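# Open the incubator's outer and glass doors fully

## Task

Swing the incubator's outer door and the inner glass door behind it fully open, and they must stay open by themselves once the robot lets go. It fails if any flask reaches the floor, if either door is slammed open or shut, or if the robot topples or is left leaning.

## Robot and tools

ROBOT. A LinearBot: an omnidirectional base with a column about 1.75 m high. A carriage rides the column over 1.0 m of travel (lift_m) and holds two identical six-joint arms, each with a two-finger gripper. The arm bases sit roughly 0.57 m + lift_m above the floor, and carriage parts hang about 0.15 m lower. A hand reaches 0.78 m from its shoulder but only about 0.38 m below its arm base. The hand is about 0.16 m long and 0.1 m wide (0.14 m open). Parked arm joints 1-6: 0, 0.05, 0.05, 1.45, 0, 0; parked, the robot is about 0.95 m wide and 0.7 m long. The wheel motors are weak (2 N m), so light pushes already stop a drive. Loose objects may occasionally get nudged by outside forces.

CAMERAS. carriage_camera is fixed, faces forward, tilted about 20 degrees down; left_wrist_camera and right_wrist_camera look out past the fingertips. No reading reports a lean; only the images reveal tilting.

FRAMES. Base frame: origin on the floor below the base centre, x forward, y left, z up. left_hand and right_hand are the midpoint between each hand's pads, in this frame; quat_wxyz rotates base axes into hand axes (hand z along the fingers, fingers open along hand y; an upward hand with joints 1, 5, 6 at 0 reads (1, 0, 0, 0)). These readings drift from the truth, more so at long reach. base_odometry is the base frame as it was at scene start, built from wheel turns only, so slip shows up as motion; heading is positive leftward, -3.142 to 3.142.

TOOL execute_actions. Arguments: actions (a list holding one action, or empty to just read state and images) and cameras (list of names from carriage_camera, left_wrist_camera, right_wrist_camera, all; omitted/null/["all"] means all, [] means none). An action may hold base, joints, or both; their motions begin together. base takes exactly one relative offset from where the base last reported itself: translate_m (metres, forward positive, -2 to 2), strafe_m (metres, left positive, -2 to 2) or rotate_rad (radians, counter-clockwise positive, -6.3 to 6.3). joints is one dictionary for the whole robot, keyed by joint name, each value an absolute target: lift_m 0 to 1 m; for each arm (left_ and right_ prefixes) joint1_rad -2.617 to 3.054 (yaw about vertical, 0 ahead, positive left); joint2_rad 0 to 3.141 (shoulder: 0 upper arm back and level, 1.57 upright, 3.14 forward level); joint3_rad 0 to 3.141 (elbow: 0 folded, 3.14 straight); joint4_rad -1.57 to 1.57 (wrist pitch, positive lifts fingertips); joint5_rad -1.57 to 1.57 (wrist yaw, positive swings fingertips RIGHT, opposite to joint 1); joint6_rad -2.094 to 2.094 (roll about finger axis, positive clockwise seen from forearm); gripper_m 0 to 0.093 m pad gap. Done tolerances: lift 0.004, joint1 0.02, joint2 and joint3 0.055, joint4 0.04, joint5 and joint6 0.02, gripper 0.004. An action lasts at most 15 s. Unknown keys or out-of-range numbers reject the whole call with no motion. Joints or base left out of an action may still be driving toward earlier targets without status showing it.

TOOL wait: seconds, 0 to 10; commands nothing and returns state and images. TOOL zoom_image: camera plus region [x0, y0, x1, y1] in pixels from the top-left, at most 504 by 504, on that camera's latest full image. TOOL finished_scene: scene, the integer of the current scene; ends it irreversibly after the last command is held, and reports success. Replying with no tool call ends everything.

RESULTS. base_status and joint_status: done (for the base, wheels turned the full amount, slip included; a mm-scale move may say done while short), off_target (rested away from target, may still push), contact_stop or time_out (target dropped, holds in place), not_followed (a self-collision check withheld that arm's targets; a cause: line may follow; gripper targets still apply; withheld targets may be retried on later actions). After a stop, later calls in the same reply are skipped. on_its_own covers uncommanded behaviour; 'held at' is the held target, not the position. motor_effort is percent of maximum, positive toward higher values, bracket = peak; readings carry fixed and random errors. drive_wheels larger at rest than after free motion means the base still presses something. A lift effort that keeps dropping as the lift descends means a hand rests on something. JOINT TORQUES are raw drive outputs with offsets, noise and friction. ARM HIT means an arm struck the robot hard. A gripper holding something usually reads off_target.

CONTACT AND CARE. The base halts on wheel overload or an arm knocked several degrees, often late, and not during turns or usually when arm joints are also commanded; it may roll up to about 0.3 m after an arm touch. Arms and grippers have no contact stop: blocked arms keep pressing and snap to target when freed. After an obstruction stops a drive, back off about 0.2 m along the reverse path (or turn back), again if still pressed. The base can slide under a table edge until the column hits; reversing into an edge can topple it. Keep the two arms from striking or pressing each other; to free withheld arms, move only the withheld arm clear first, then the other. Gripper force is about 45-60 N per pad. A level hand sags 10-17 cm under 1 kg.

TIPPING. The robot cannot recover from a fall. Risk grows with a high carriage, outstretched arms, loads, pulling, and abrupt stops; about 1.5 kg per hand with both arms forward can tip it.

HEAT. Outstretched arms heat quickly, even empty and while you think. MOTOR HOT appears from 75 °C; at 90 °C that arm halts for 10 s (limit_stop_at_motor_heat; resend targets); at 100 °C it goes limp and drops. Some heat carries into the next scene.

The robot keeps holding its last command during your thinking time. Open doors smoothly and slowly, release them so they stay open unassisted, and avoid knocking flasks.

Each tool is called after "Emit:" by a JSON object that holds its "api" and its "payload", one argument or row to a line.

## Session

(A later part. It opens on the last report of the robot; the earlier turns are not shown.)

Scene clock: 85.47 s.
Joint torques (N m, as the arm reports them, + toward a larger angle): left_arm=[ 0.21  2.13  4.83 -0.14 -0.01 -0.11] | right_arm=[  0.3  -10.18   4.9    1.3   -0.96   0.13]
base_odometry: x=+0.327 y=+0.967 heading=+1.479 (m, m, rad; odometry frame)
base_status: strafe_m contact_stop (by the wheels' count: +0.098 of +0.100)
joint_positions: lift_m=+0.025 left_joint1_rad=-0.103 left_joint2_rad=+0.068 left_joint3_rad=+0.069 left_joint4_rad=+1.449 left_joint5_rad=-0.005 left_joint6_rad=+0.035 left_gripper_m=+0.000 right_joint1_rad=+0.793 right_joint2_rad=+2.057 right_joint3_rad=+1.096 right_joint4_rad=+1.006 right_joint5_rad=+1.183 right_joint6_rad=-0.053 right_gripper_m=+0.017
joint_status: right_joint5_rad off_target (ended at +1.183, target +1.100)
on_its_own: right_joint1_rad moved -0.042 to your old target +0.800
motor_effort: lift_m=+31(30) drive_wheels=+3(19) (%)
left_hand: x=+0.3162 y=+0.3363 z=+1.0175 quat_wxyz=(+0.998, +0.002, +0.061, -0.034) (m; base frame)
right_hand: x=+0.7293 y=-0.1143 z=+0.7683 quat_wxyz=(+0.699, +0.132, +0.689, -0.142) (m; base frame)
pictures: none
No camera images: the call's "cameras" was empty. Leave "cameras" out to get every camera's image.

Emit:
{"api": "execute_actions", "payload": {
  "actions": [
    {"joints":{"right_gripper_m":0.09}}
  ],
  "cameras": []
}}

Emit:
{"api": "execute_actions", "payload": {
  "actions": [
    {"base":{"translate_m":-0.14}}
  ],
  "cameras": []
}}

Emit:
{"api": "execute_actions", "payload": {
  "actions": [
    {"joints":{"right_joint1_rad":-0.15,"right_joint5_rad":0.5,"right_gripper_m":0}}
  ],
  "cameras": []
}}

Emit:
{"api": "execute_actions", "payload": {
  "actions": [
    {"base":{"translate_m":0.18},"joints":{"right_joint5_rad":-1.0}}
  ],
  "cameras": ["carriage_camera"]
}}

Scene clock: 89.53 s.
Joint torques (N m, as the arm reports them, + toward a larger angle): left_arm=[ 0.17  2.2   4.79 -0.13  0.01 -0.11] | right_arm=[  0.24 -10.37   4.96   1.82  -0.13   0.13]
base_odometry: x=+0.327 y=+0.967 heading=+1.479 (m, m, rad; odometry frame)
base_status: not commanded
joint_positions: lift_m=+0.025 left_joint1_rad=-0.103 left_joint2_rad=+0.068 left_joint3_rad=+0.069 left_joint4_rad=+1.449 left_joint5_rad=-0.005 left_joint6_rad=+0.035 left_gripper_m=+0.000 right_joint1_rad=+0.797 right_joint2_rad=+2.059 right_joint3_rad=+1.096 right_joint4_rad=+0.968 right_joint5_rad=+1.110 right_joint6_rad=-0.053 right_gripper_m=+0.090
joint_status: all done
on_its_own: right_joint5_rad moved -0.073 to your old target +1.100
motor_effort: lift_m=+31(29) drive_wheels=+2(3) (%)
left_hand: x=+0.3163 y=+0.3363 z=+1.0175 quat_wxyz=(+0.998, +0.002, +0.061, -0.034) (m; base frame)
right_hand: x=+0.7329 y=-0.1007 z=+0.7624 quat_wxyz=(+0.696, +0.093, +0.700, -0.127) (m; base frame)
pictures: none
No camera images: the call's "cameras" was empty. Leave "cameras" out to get every camera's image.

Scene clock: 91.40 s.
Joint torques (N m, as the arm reports them, + toward a larger angle): left_arm=[ 0.17  2.21  4.59 -0.13  0.01 -0.11] | right_arm=[  0.2  -10.4    4.95   1.83  -0.13   0.12]
base_odometry: x=+0.314 y=+0.827 heading=+1.479 (m, m, rad; odometry frame)
base_status: done
joint_positions: lift_m=+0.025 left_joint1_rad=-0.103 left_joint2_rad=+0.068 left_joint3_rad=+0.069 left_joint4_rad=+1.449 left_joint5_rad=-0.005 left_joint6_rad=+0.035 left_gripper_m=+0.000 right_joint1_rad=+0.797 right_joint2_rad=+2.059 right_joint3_rad=+1.096 right_joint4_rad=+0.964 right_joint5_rad=+1.108 right_joint6_rad=-0.053 right_gripper_m=+0.090
joint_status: not commanded
motor_effort: lift_m=+30(30) drive_wheels=-4(17) (%)
left_hand: x=+0.3163 y=+0.3363 z=+1.0175 quat_wxyz=(+0.998, +0.002, +0.061, -0.034) (m; base frame)
right_hand: x=+0.7331 y=-0.1003 z=+0.7617 quat_wxyz=(+0.696, +0.091, +0.701, -0.128) (m; base frame)
pictures: none
No camera images: the call's "cameras" was empty. Leave "cameras" out to get every camera's image.

Scene clock: 92.80 s.
Joint torques (N m, as the arm reports them, + toward a larger angle): left_arm=[ 0.19  2.18  4.43 -0.16  0.01 -0.12] | right_arm=[  0.36 -10.7    5.36   2.17  -0.14   0.13]
base_odometry: x=+0.314 y=+0.827 heading=+1.479 (m, m, rad; odometry frame)
base_status: not commanded
joint_positions: lift_m=+0.025 left_joint1_rad=-0.103 left_joint2_rad=+0.068 left_joint3_rad=+0.069 left_joint4_rad=+1.449 left_joint5_rad=-0.005 left_joint6_rad=+0.035 left_gripper_m=+0.000 right_joint1_rad=-0.155 right_joint2_rad=+2.059 right_joint3_rad=+1.096 right_joint4_rad=+0.964 right_joint5_rad=+0.509 right_joint6_rad=-0.053 right_gripper_m=+0.000
joint_status: all done
motor_effort: lift_m=+29(31) drive_wheels=-3(4) (%)
left_hand: x=+0.3163 y=+0.3363 z=+1.0175 quat_wxyz=(+0.998, +0.002, +0.061, -0.034) (m; base frame)
right_hand: x=+0.8222 y=-0.5078 z=+0.7618 quat_wxyz=(+0.662, +0.213, +0.674, -0.248) (m; base frame)
pictures: none
No camera images: the call's "cameras" was empty. Leave "cameras" out to get every camera's image.

Scene clock: 94.87 s.
Joint torques (N m, as the arm reports them, + toward a larger angle): left_arm=[ 0.19  2.18  4.74 -0.16  0.01 -0.12] | right_arm=[  0.42 -10.43   5.06   1.95  -0.14   0.12]
base_odometry: x=+0.330 y=+1.007 heading=+1.480 (m, m, rad; odometry frame)
base_status: done
joint_positions: lift_m=+0.025 left_joint1_rad=-0.103 left_joint2_rad=+0.068 left_joint3_rad=+0.069 left_joint4_rad=+1.449 left_joint5_rad=-0.005 left_joint6_rad=+0.035 left_gripper_m=+0.000 right_joint1_rad=-0.155 right_joint2_rad=+2.059 right_joint3_rad=+1.096 right_joint4_rad=+0.962 right_joint5_rad=-0.992 right_joint6_rad=-0.053 right_gripper_m=+0.000
joint_status: all done
motor_effort: lift_m=+30(30) drive_wheels=-6(22) (%)
left_hand: x=+0.3163 y=+0.3363 z=+1.0175 quat_wxyz=(+0.998, +0.002, +0.061, -0.034) (m; base frame)
right_hand: x=+0.8021 y=-0.2737 z=+0.7613 quat_wxyz=(+0.653, -0.304, +0.639, +0.270) (m; base frame)
pictures: carriage_camera
Images, in order (width x height): carriage_camera 504x504.

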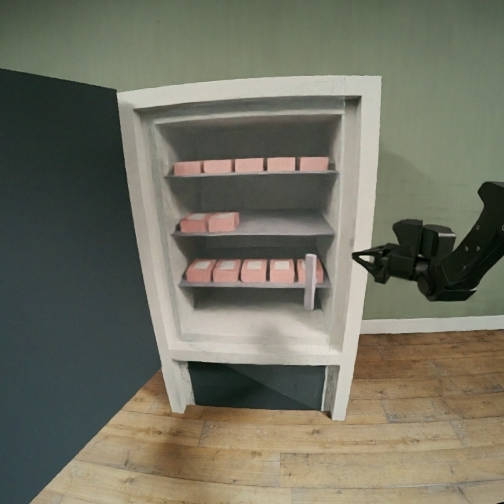

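Emit:
{"api": "execute_actions", "payload": {
  "actions": [
    {"base":{"translate_m":0.09},"joints":{"right_joint5_rad":-0.7}}
  ],
  "cameras": []
}}

Emit:
{"api": "execute_actions", "payload": {
  "actions": [
    {"joints":{"right_joint1_rad":0.0,"right_joint5_rad":-1.1}}
  ],
  "cameras": ["carriage_camera","right_wrist_camera"]
}}

Scene clock: 99.10 s.
Joint torques (N m, as the arm reports them, + toward a larger angle): left_arm=[ 0.15  2.09  4.93 -0.12  0.01 -0.11] | right_arm=[  0.2  -10.61   5.19   2.15   0.03   0.12]
base_odometry: x=+0.338 y=+1.096 heading=+1.480 (m, m, rad; odometry frame)
base_status: done
joint_positions: lift_m=+0.025 left_joint1_rad=-0.103 left_joint2_rad=+0.068 left_joint3_rad=+0.069 left_joint4_rad=+1.450 left_joint5_rad=-0.005 left_joint6_rad=+0.035 left_gripper_m=+0.000 right_joint1_rad=-0.152 right_joint2_rad=+2.060 right_joint3_rad=+1.096 right_joint4_rad=+0.960 right_joint5_rad=-0.707 right_joint6_rad=-0.053 right_gripper_m=+0.000
joint_status: all done
motor_effort: lift_m=+31(30) drive_wheels=-6(24) (%)
left_hand: x=+0.3160 y=+0.3363 z=+1.0175 quat_wxyz=(+0.998, +0.002, +0.060, -0.034) (m; base frame)
right_hand: x=+0.8333 y=-0.3095 z=+0.7607 quat_wxyz=(+0.684, -0.211, +0.676, +0.176) (m; base frame)
pictures: none
No camera images: the call's "cameras" was empty. Leave "cameras" out to get every camera's image.

Scene clock: 100.10 s.
Joint torques (N m, as the arm reports them, + toward a larger angle): left_arm=[ 0.18  2.21  4.7  -0.15  0.01 -0.11] | right_arm=[ -0.39 -10.45   4.99   1.89  -0.11   0.13]
base_odometry: x=+0.338 y=+1.096 heading=+1.480 (m, m, rad; odometry frame)
base_status: not commanded
joint_positions: lift_m=+0.025 left_joint1_rad=-0.103 left_joint2_rad=+0.068 left_joint3_rad=+0.069 left_joint4_rad=+1.450 left_joint5_rad=-0.005 left_joint6_rad=+0.035 left_gripper_m=+0.000 right_joint1_rad=+0.006 right_joint2_rad=+2.060 right_joint3_rad=+1.096 right_joint4_rad=+0.960 right_joint5_rad=-1.093 right_joint6_rad=-0.053 right_gripper_m=+0.000
joint_status: all done
motor_effort: lift_m=+30(31) drive_wheels=-5(6) (%)
left_hand: x=+0.3160 y=+0.3363 z=+1.0175 quat_wxyz=(+0.998, +0.002, +0.060, -0.034) (m; base frame)
right_hand: x=+0.7700 y=-0.1832 z=+0.7608 quat_wxyz=(+0.612, -0.385, +0.594, +0.354) (m; base frame)
pictures: carriage_camera, right_wrist_camera
Images, in order (width x height): carriage_camera 504x504, right_wrist_camera 504x504.

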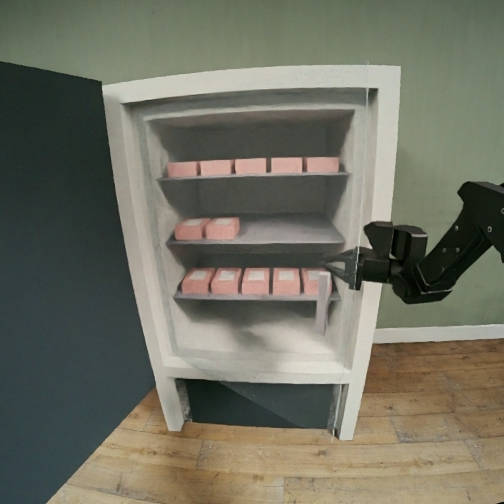

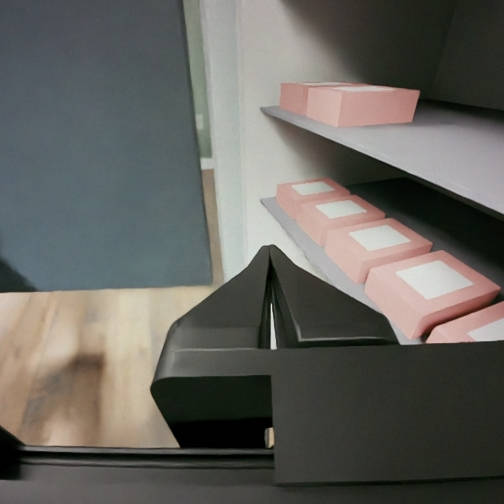

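Behind the glass.

Emit:
{"api": "execute_actions", "payload": {
  "actions": [
    {"base":{"translate_m":-0.13},"joints":{"right_joint1_rad":0.2}}
  ],
  "cameras": ["carriage_camera"]
}}

Emit:
{"api": "execute_actions", "payload": {
  "actions": [
    {"base":{"translate_m":-0.1},"joints":{"right_joint1_rad":0.55,"right_joint5_rad":-0.8}}
  ],
  "cameras": ["carriage_camera"]
}}

Scene clock: 104.20 s.
Joint torques (N m, as the arm reports them, + toward a larger angle): left_arm=[ 0.18  2.19  4.64 -0.13  0.01 -0.11] | right_arm=[ -0.28 -10.62   5.01   1.91  -0.12   0.12]
base_odometry: x=+0.326 y=+0.967 heading=+1.480 (m, m, rad; odometry frame)
base_status: done
joint_positions: lift_m=+0.025 left_joint1_rad=-0.103 left_joint2_rad=+0.068 left_joint3_rad=+0.069 left_joint4_rad=+1.448 left_joint5_rad=-0.005 left_joint6_rad=+0.035 left_gripper_m=+0.000 right_joint1_rad=+0.202 right_joint2_rad=+2.060 right_joint3_rad=+1.096 right_joint4_rad=+0.959 right_joint5_rad=-1.092 right_joint6_rad=-0.052 right_gripper_m=+0.000
joint_status: all done
motor_effort: lift_m=+31(32) drive_wheels=-6(23) (%)
left_hand: x=+0.3164 y=+0.3362 z=+1.0175 quat_wxyz=(+0.998, +0.002, +0.061, -0.034) (m; base frame)
right_hand: x=+0.7306 y=-0.0917 z=+0.7604 quat_wxyz=(+0.573, -0.440, +0.554, +0.412) (m; base frame)
pictures: carriage_camera
Images, in order (width x height): carriage_camera 504x504.

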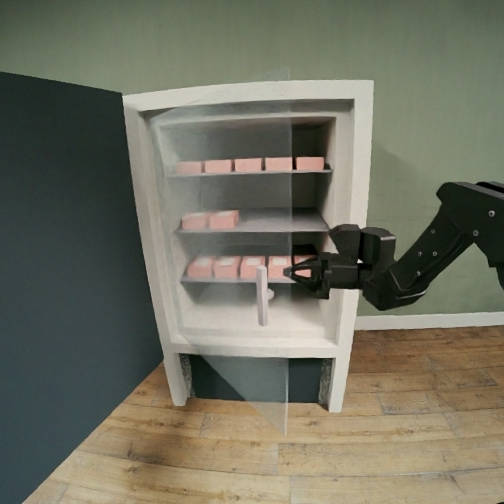

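Scene clock: 105.87 s.
Joint torques (N m, as the arm reports them, + toward a larger angle): left_arm=[ 0.18  2.27  4.79 -0.17  0.   -0.11] | right_arm=[ -0.57 -10.68   5.2    2.1   -0.12   0.12]
base_odometry: x=+0.317 y=+0.868 heading=+1.480 (m, m, rad; odometry frame)
base_status: done
joint_positions: lift_m=+0.025 left_joint1_rad=-0.103 left_joint2_rad=+0.068 left_joint3_rad=+0.069 left_joint4_rad=+1.448 left_joint5_rad=-0.005 left_joint6_rad=+0.035 left_gripper_m=+0.000 right_joint1_rad=+0.558 right_joint2_rad=+2.061 right_joint3_rad=+1.095 right_joint4_rad=+0.959 right_joint5_rad=-0.793 right_joint6_rad=-0.052 right_gripper_m=+0.000
joint_status: all done
motor_effort: lift_m=+31(30) drive_wheels=-4(19) (%)
left_hand: x=+0.3164 y=+0.3362 z=+1.0175 quat_wxyz=(+0.998, +0.002, +0.061, -0.034) (m; base frame)
right_hand: x=+0.6678 y=+0.0443 z=+0.7594 quat_wxyz=(+0.561, -0.456, +0.543, +0.428) (m; base frame)
pictures: carriage_camera
Images, in order (width x height): carriage_camera 504x504.

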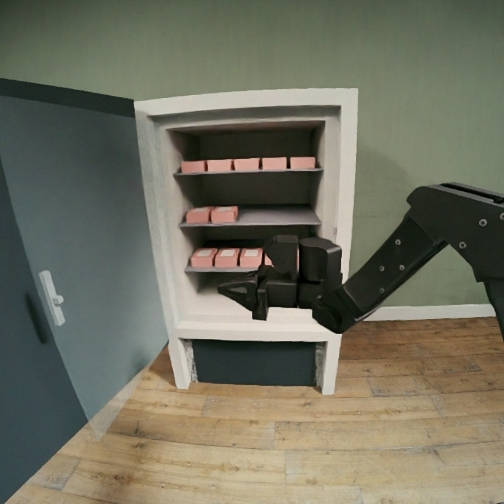

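Emit:
{"api": "execute_actions", "payload": {
  "actions": [
    {"joints":{"right_joint1_rad":0,"right_joint5_rad":0,"right_joint2_rad":0.5,"right_joint3_rad":0.5,"left_joint1_rad":-0.5}}
  ],
  "cameras": []
}}

Emit:
{"api": "execute_actions", "payload": {
  "actions": [
    {"joints":{"left_joint2_rad":1.9,"left_joint3_rad":1.9,"left_joint4_rad":0,"left_joint5_rad":-0.9}}
  ],
  "cameras": []
}}

Emit:
{"api": "execute_actions", "payload": {
  "actions": [
    {"joints":{"left_joint1_rad":-0.2}}
  ],
  "cameras": []
}}

Emit:
{"api": "execute_actions", "payload": {
  "actions": [
    {"joints":{"left_joint1_rad":-0.03}}
  ],
  "cameras": ["carriage_camera","left_wrist_camera"]
}}

Scene clock: 111.90 s.
Joint torques (N m, as the arm reports them, + toward a larger angle): left_arm=[-0.49  2.19  4.63 -0.13  0.01 -0.11] | right_arm=[-0.05  1.63  5.4   0.83  0.    0.12]
base_odometry: x=+0.317 y=+0.868 heading=+1.480 (m, m, rad; odometry frame)
base_status: not commanded
joint_positions: lift_m=+0.025 left_joint1_rad=-0.495 left_joint2_rad=+0.068 left_joint3_rad=+0.069 left_joint4_rad=+1.448 left_joint5_rad=-0.005 left_joint6_rad=+0.035 left_gripper_m=+0.000 right_joint1_rad=+0.001 right_joint2_rad=+0.508 right_joint3_rad=+0.525 right_joint4_rad=+0.962 right_joint5_rad=-0.005 right_joint6_rad=-0.052 right_gripper_m=+0.000
joint_status: all done
motor_effort: lift_m=+30(30) drive_wheels=-2(4) (%)
left_hand: x=+0.3131 y=+0.3244 z=+1.0175 quat_wxyz=(+0.972, +0.014, +0.060, -0.228) (m; base frame)
right_hand: x=+0.4555 y=-0.3377 z=+1.0919 quat_wxyz=(+0.956, -0.010, +0.292, -0.024) (m; base frame)
pictures: none
No camera images: the call's "cameras" was empty. Leave "cameras" out to get every camera's image.

Scene clock: 113.80 s.
Joint torques (N m, as the arm reports them, + toward a larger angle): left_arm=[-0.51 -9.25 10.18  1.78 -0.12 -0.12] | right_arm=[-0.09  1.62  5.4   0.82  0.01  0.12]
base_odometry: x=+0.317 y=+0.868 heading=+1.480 (m, m, rad; odometry frame)
base_status: not commanded
joint_positions: lift_m=+0.025 left_joint1_rad=-0.495 left_joint2_rad=+1.890 left_joint3_rad=+1.880 left_joint4_rad=+0.006 left_joint5_rad=-0.890 left_joint6_rad=+0.035 left_gripper_m=+0.000 right_joint1_rad=+0.001 right_joint2_rad=+0.508 right_joint3_rad=+0.525 right_joint4_rad=+0.961 right_joint5_rad=-0.005 right_joint6_rad=-0.052 right_gripper_m=+0.000
joint_status: all done
motor_effort: lift_m=+31(30) drive_wheels=-2(2) (%)
left_hand: x=+0.8152 y=+0.2041 z=+1.0027 quat_wxyz=(+0.690, -0.126, +0.697, +0.152) (m; base frame)
right_hand: x=+0.4556 y=-0.3377 z=+1.0919 quat_wxyz=(+0.956, -0.010, +0.292, -0.024) (m; base frame)
pictures: none
No camera images: the call's "cameras" was empty. Leave "cameras" out to get every camera's image.

Scene clock: 114.87 s.
Joint torques (N m, as the arm reports them, + toward a larger angle): left_arm=[ 0.31 -9.13 10.1   1.79 -0.13 -0.1 ] | right_arm=[-0.1   1.64  5.36  0.83  0.01  0.12]
base_odometry: x=+0.317 y=+0.868 heading=+1.480 (m, m, rad; odometry frame)
base_status: not commanded
joint_positions: lift_m=+0.025 left_joint1_rad=-0.204 left_joint2_rad=+1.890 left_joint3_rad=+1.880 left_joint4_rad=+0.006 left_joint5_rad=-0.887 left_joint6_rad=+0.033 left_gripper_m=+0.000 right_joint1_rad=+0.001 right_joint2_rad=+0.508 right_joint3_rad=+0.525 right_joint4_rad=+0.959 right_joint5_rad=-0.005 right_joint6_rad=-0.052 right_gripper_m=+0.000
joint_status: all done
motor_effort: lift_m=+32(30) drive_wheels=-1(2) (%)
left_hand: x=+0.8319 y=+0.3614 z=+1.0028 quat_wxyz=(+0.661, -0.225, +0.671, +0.248) (m; base frame)
right_hand: x=+0.4560 y=-0.3377 z=+1.0916 quat_wxyz=(+0.956, -0.010, +0.293, -0.024) (m; base frame)
pictures: none
No camera images: the call's "cameras" was empty. Leave "cameras" out to get every camera's image.

Scene clock: 115.77 s.
Joint torques (N m, as the arm reports them, + toward a larger angle): left_arm=[10.68 -9.19 10.16  1.89 -1.39 -0.09] | right_arm=[-0.06  1.63  5.37  0.84  0.    0.12]
base_odometry: x=+0.317 y=+0.867 heading=+1.480 (m, m, rad; odometry frame)
base_status: not commanded
joint_positions: lift_m=+0.025 left_joint1_rad=-0.153 left_joint2_rad=+1.890 left_joint3_rad=+1.880 left_joint4_rad=+0.003 left_joint5_rad=-0.739 left_joint6_rad=+0.033 left_gripper_m=+0.000 right_joint1_rad=+0.001 right_joint2_rad=+0.508 right_joint3_rad=+0.525 right_joint4_rad=+0.959 right_joint5_rad=-0.004 right_joint6_rad=-0.052 right_gripper_m=+0.000
joint_status: left_joint1_rad off_target (ended at -0.153, target -0.030)
motor_effort: lift_m=+29(30) drive_wheels=-4(4) (%)
left_hand: x=+0.8456 y=+0.3695 z=+1.0021 quat_wxyz=(+0.671, -0.192, +0.683, +0.217) (m; base frame)
right_hand: x=+0.4560 y=-0.3377 z=+1.0916 quat_wxyz=(+0.956, -0.010, +0.293, -0.024) (m; base frame)
pictures: carriage_camera, left_wrist_camera
Images, in order (width x height): carriage_camera 504x504, left_wrist_camera 504x504.

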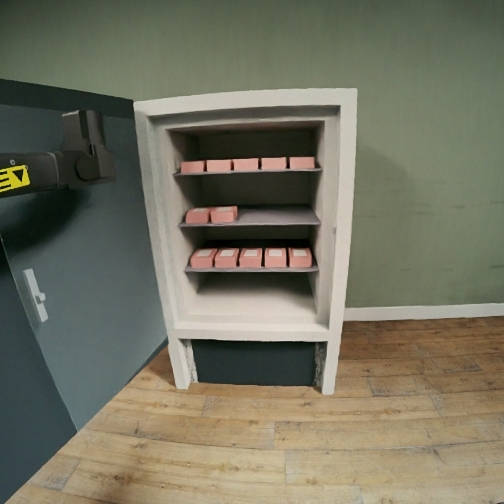

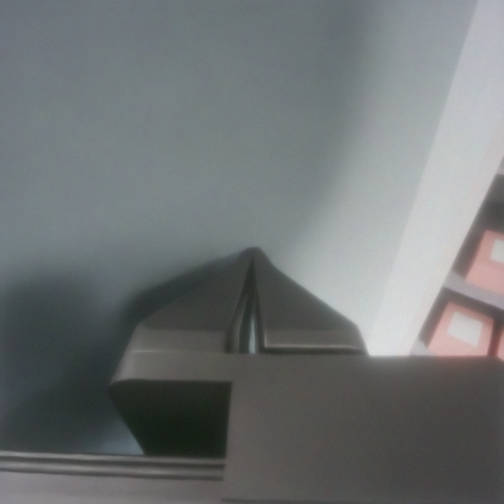

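Glass at stop. Check the outer door.

Emit:
{"api": "execute_actions", "payload": {
  "actions": [
    {"base":{"translate_m":-0.24},"joints":{"left_joint1_rad":-0.25}}
  ],
  "cameras": []
}}

Emit:
{"api": "execute_actions", "payload": {
  "actions": [
    {"joints":{"left_joint1_rad":0.1}}
  ],
  "cameras": []
}}

Emit:
{"api": "execute_actions", "payload": {
  "actions": [
    {"joints":{"left_joint1_rad":0.25}}
  ],
  "cameras": ["carriage_camera","left_wrist_camera"]
}}

Scene clock: 120.40 s.
Joint torques (N m, as the arm reports them, + toward a larger angle): left_arm=[ 0.31 -9.12 10.26  1.7  -0.11 -0.1 ] | right_arm=[-0.06  1.56  5.43  0.86  0.    0.12]
base_odometry: x=+0.295 y=+0.628 heading=+1.480 (m, m, rad; odometry frame)
base_status: done
joint_positions: lift_m=+0.025 left_joint1_rad=-0.255 left_joint2_rad=+1.890 left_joint3_rad=+1.880 left_joint4_rad=+0.009 left_joint5_rad=-0.892 left_joint6_rad=+0.033 left_gripper_m=+0.000 right_joint1_rad=+0.001 right_joint2_rad=+0.508 right_joint3_rad=+0.525 right_joint4_rad=+0.957 right_joint5_rad=-0.004 right_joint6_rad=-0.052 right_gripper_m=+0.000
joint_status: all done
motor_effort: lift_m=+30(31) drive_wheels=-3(19) (%)
left_hand: x=+0.8319 y=+0.3344 z=+1.0034 quat_wxyz=(+0.668, -0.210, +0.675, +0.233) (m; base frame)
right_hand: x=+0.4563 y=-0.3377 z=+1.0913 quat_wxyz=(+0.956, -0.010, +0.294, -0.024) (m; base frame)
pictures: none
No camera images: the call's "cameras" was empty. Leave "cameras" out to get every camera's image.

Scene clock: 121.37 s.
Joint torques (N m, as the arm reports them, + toward a larger angle): left_arm=[-0.63 -9.18 10.11  1.75 -0.04 -0.1 ] | right_arm=[-0.06  1.56  5.44  0.87 -0.01  0.12]
base_odometry: x=+0.295 y=+0.628 heading=+1.480 (m, m, rad; odometry frame)
base_status: not commanded
joint_positions: lift_m=+0.025 left_joint1_rad=+0.107 left_joint2_rad=+1.890 left_joint3_rad=+1.880 left_joint4_rad=+0.009 left_joint5_rad=-0.898 left_joint6_rad=+0.033 left_gripper_m=+0.000 right_joint1_rad=+0.001 right_joint2_rad=+0.508 right_joint3_rad=+0.525 right_joint4_rad=+0.957 right_joint5_rad=-0.004 right_joint6_rad=-0.052 right_gripper_m=+0.000
joint_status: all done
motor_effort: lift_m=+29(31) drive_wheels=-2(3) (%)
left_hand: x=+0.7970 y=+0.5288 z=+1.0034 quat_wxyz=(+0.614, -0.330, +0.625, +0.351) (m; base frame)
right_hand: x=+0.4563 y=-0.3377 z=+1.0913 quat_wxyz=(+0.956, -0.010, +0.294, -0.024) (m; base frame)
pictures: none
No camera images: the call's "cameras" was empty. Leave "cameras" out to get every camera's image.

Scene clock: 122.17 s.
Joint torques (N m, as the arm reports them, + toward a larger angle): left_arm=[-0.41 -9.05  9.55  1.83 -0.07 -0.09] | right_arm=[-0.06  1.6   5.33  0.89 -0.01  0.11]
base_odometry: x=+0.295 y=+0.628 heading=+1.480 (m, m, rad; odometry frame)
base_status: not commanded
joint_positions: lift_m=+0.025 left_joint1_rad=+0.254 left_joint2_rad=+1.889 left_joint3_rad=+1.885 left_joint4_rad=+0.007 left_joint5_rad=-0.894 left_joint6_rad=+0.033 left_gripper_m=+0.000 right_joint1_rad=+0.001 right_joint2_rad=+0.508 right_joint3_rad=+0.525 right_joint4_rad=+0.957 right_joint5_rad=-0.004 right_joint6_rad=-0.052 right_gripper_m=+0.000
joint_status: all done
motor_effort: lift_m=+30(30) drive_wheels=-1(3) (%)
left_hand: x=+0.7638 y=+0.6014 z=+1.0053 quat_wxyz=(+0.588, -0.374, +0.599, +0.393) (m; base frame)
right_hand: x=+0.4565 y=-0.3378 z=+1.0912 quat_wxyz=(+0.955, -0.010, +0.294, -0.024) (m; base frame)
pictures: carriage_camera, left_wrist_camera
Images, in order (width x height): carriage_camera 504x504, left_wrist_camera 504x504.

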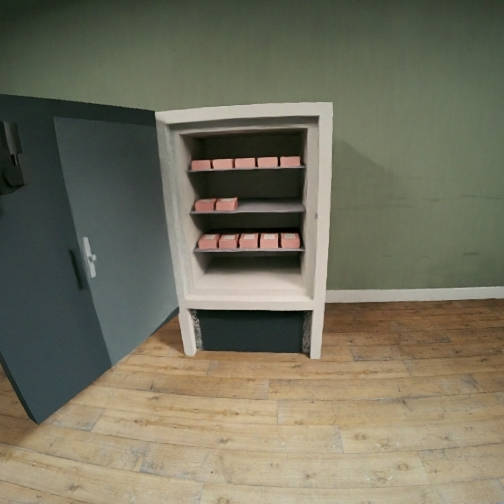

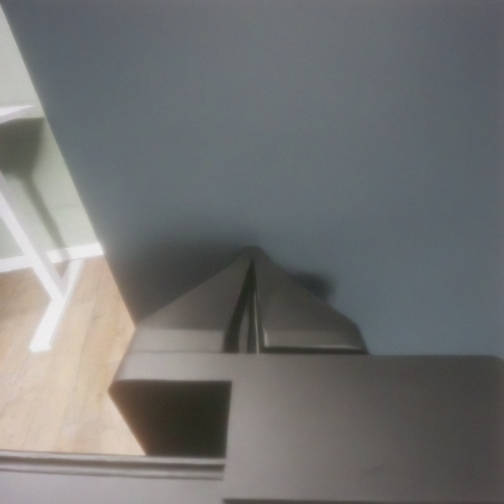

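Emit:
{"api": "execute_actions", "payload": {
  "actions": [
    {"base":{"translate_m":0.06},"joints":{"left_joint1_rad":0.25}}
  ],
  "cameras": ["carriage_camera","left_wrist_camera"]
}}

Scene clock: 124.60 s.
Joint torques (N m, as the arm reports them, + toward a larger angle): left_arm=[ 2.57 -7.5   9.57  1.92  1.1  -0.1 ] | right_arm=[-0.06  1.64  5.48  0.94  0.    0.12]
base_odometry: x=+0.300 y=+0.681 heading=+1.480 (m, m, rad; odometry frame)
base_status: translate_m contact_stop (by the wheels' count: +0.053 of +0.060)
joint_positions: lift_m=+0.025 left_joint1_rad=+0.220 left_joint2_rad=+1.872 left_joint3_rad=+1.885 left_joint4_rad=-0.019 left_joint5_rad=-1.028 left_joint6_rad=+0.033 left_gripper_m=+0.000 right_joint1_rad=+0.001 right_joint2_rad=+0.508 right_joint3_rad=+0.525 right_joint4_rad=+0.953 right_joint5_rad=-0.004 right_joint6_rad=-0.052 right_gripper_m=+0.000
joint_status: left_joint1_rad off_target (ended at +0.220, target +0.250)
motor_effort: lift_m=+30(29) drive_wheels=-5(22) (%)
left_hand: x=+0.7460 y=+0.5924 z=+1.0094 quat_wxyz=(+0.565, -0.403, +0.583, +0.423) (m; base frame)
right_hand: x=+0.4572 y=-0.3378 z=+1.0908 quat_wxyz=(+0.955, -0.010, +0.296, -0.024) (m; base frame)
pictures: carriage_camera, left_wrist_camera
Images, in order (width x height): carriage_camera 504x504, left_wrist_camera 504x504.

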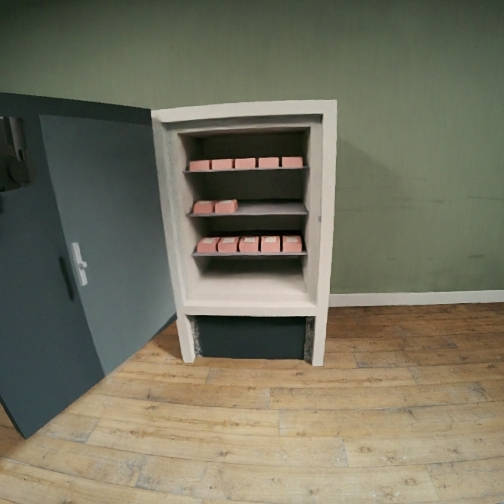

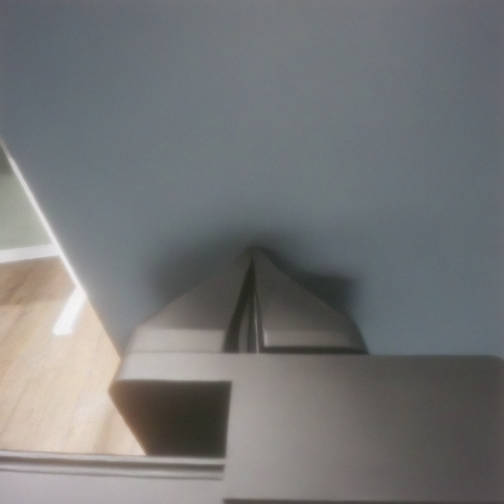

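Emit:
{"api": "execute_actions", "payload": {
  "actions": [
    {"joints":{"left_joint1_rad":0.05}}
  ],
  "cameras": []
}}

Emit:
{"api": "finished_scene", "payload": {
  "scene": 2
}}

Scene clock: 126.83 s.
Joint torques (N m, as the arm reports them, + toward a larger angle): left_arm=[ 0.52 -8.29  9.71  1.88  0.05 -0.1 ] | right_arm=[-0.07  1.63  5.44  0.92  0.    0.12]
base_odometry: x=+0.300 y=+0.681 heading=+1.480 (m, m, rad; odometry frame)
base_status: not commanded
joint_positions: lift_m=+0.025 left_joint1_rad=+0.045 left_joint2_rad=+1.880 left_joint3_rad=+1.885 left_joint4_rad=-0.007 left_joint5_rad=-0.909 left_joint6_rad=+0.033 left_gripper_m=+0.000 right_joint1_rad=+0.001 right_joint2_rad=+0.508 right_joint3_rad=+0.525 right_joint4_rad=+0.953 right_joint5_rad=-0.004 right_joint6_rad=-0.052 right_gripper_m=+0.000
joint_status: all done
motor_effort: lift_m=+29(30) drive_wheels=-2(5) (%)
left_hand: x=+0.8029 y=+0.4975 z=+1.0076 quat_wxyz=(+0.622, -0.314, +0.634, +0.335) (m; base frame)
right_hand: x=+0.4572 y=-0.3378 z=+1.0908 quat_wxyz=(+0.955, -0.010, +0.296, -0.024) (m; base frame)
pictures: none
No camera images: the call's "cameras" was empty. Leave "cameras" out to get every camera's image.

The scene is finished: the task was done.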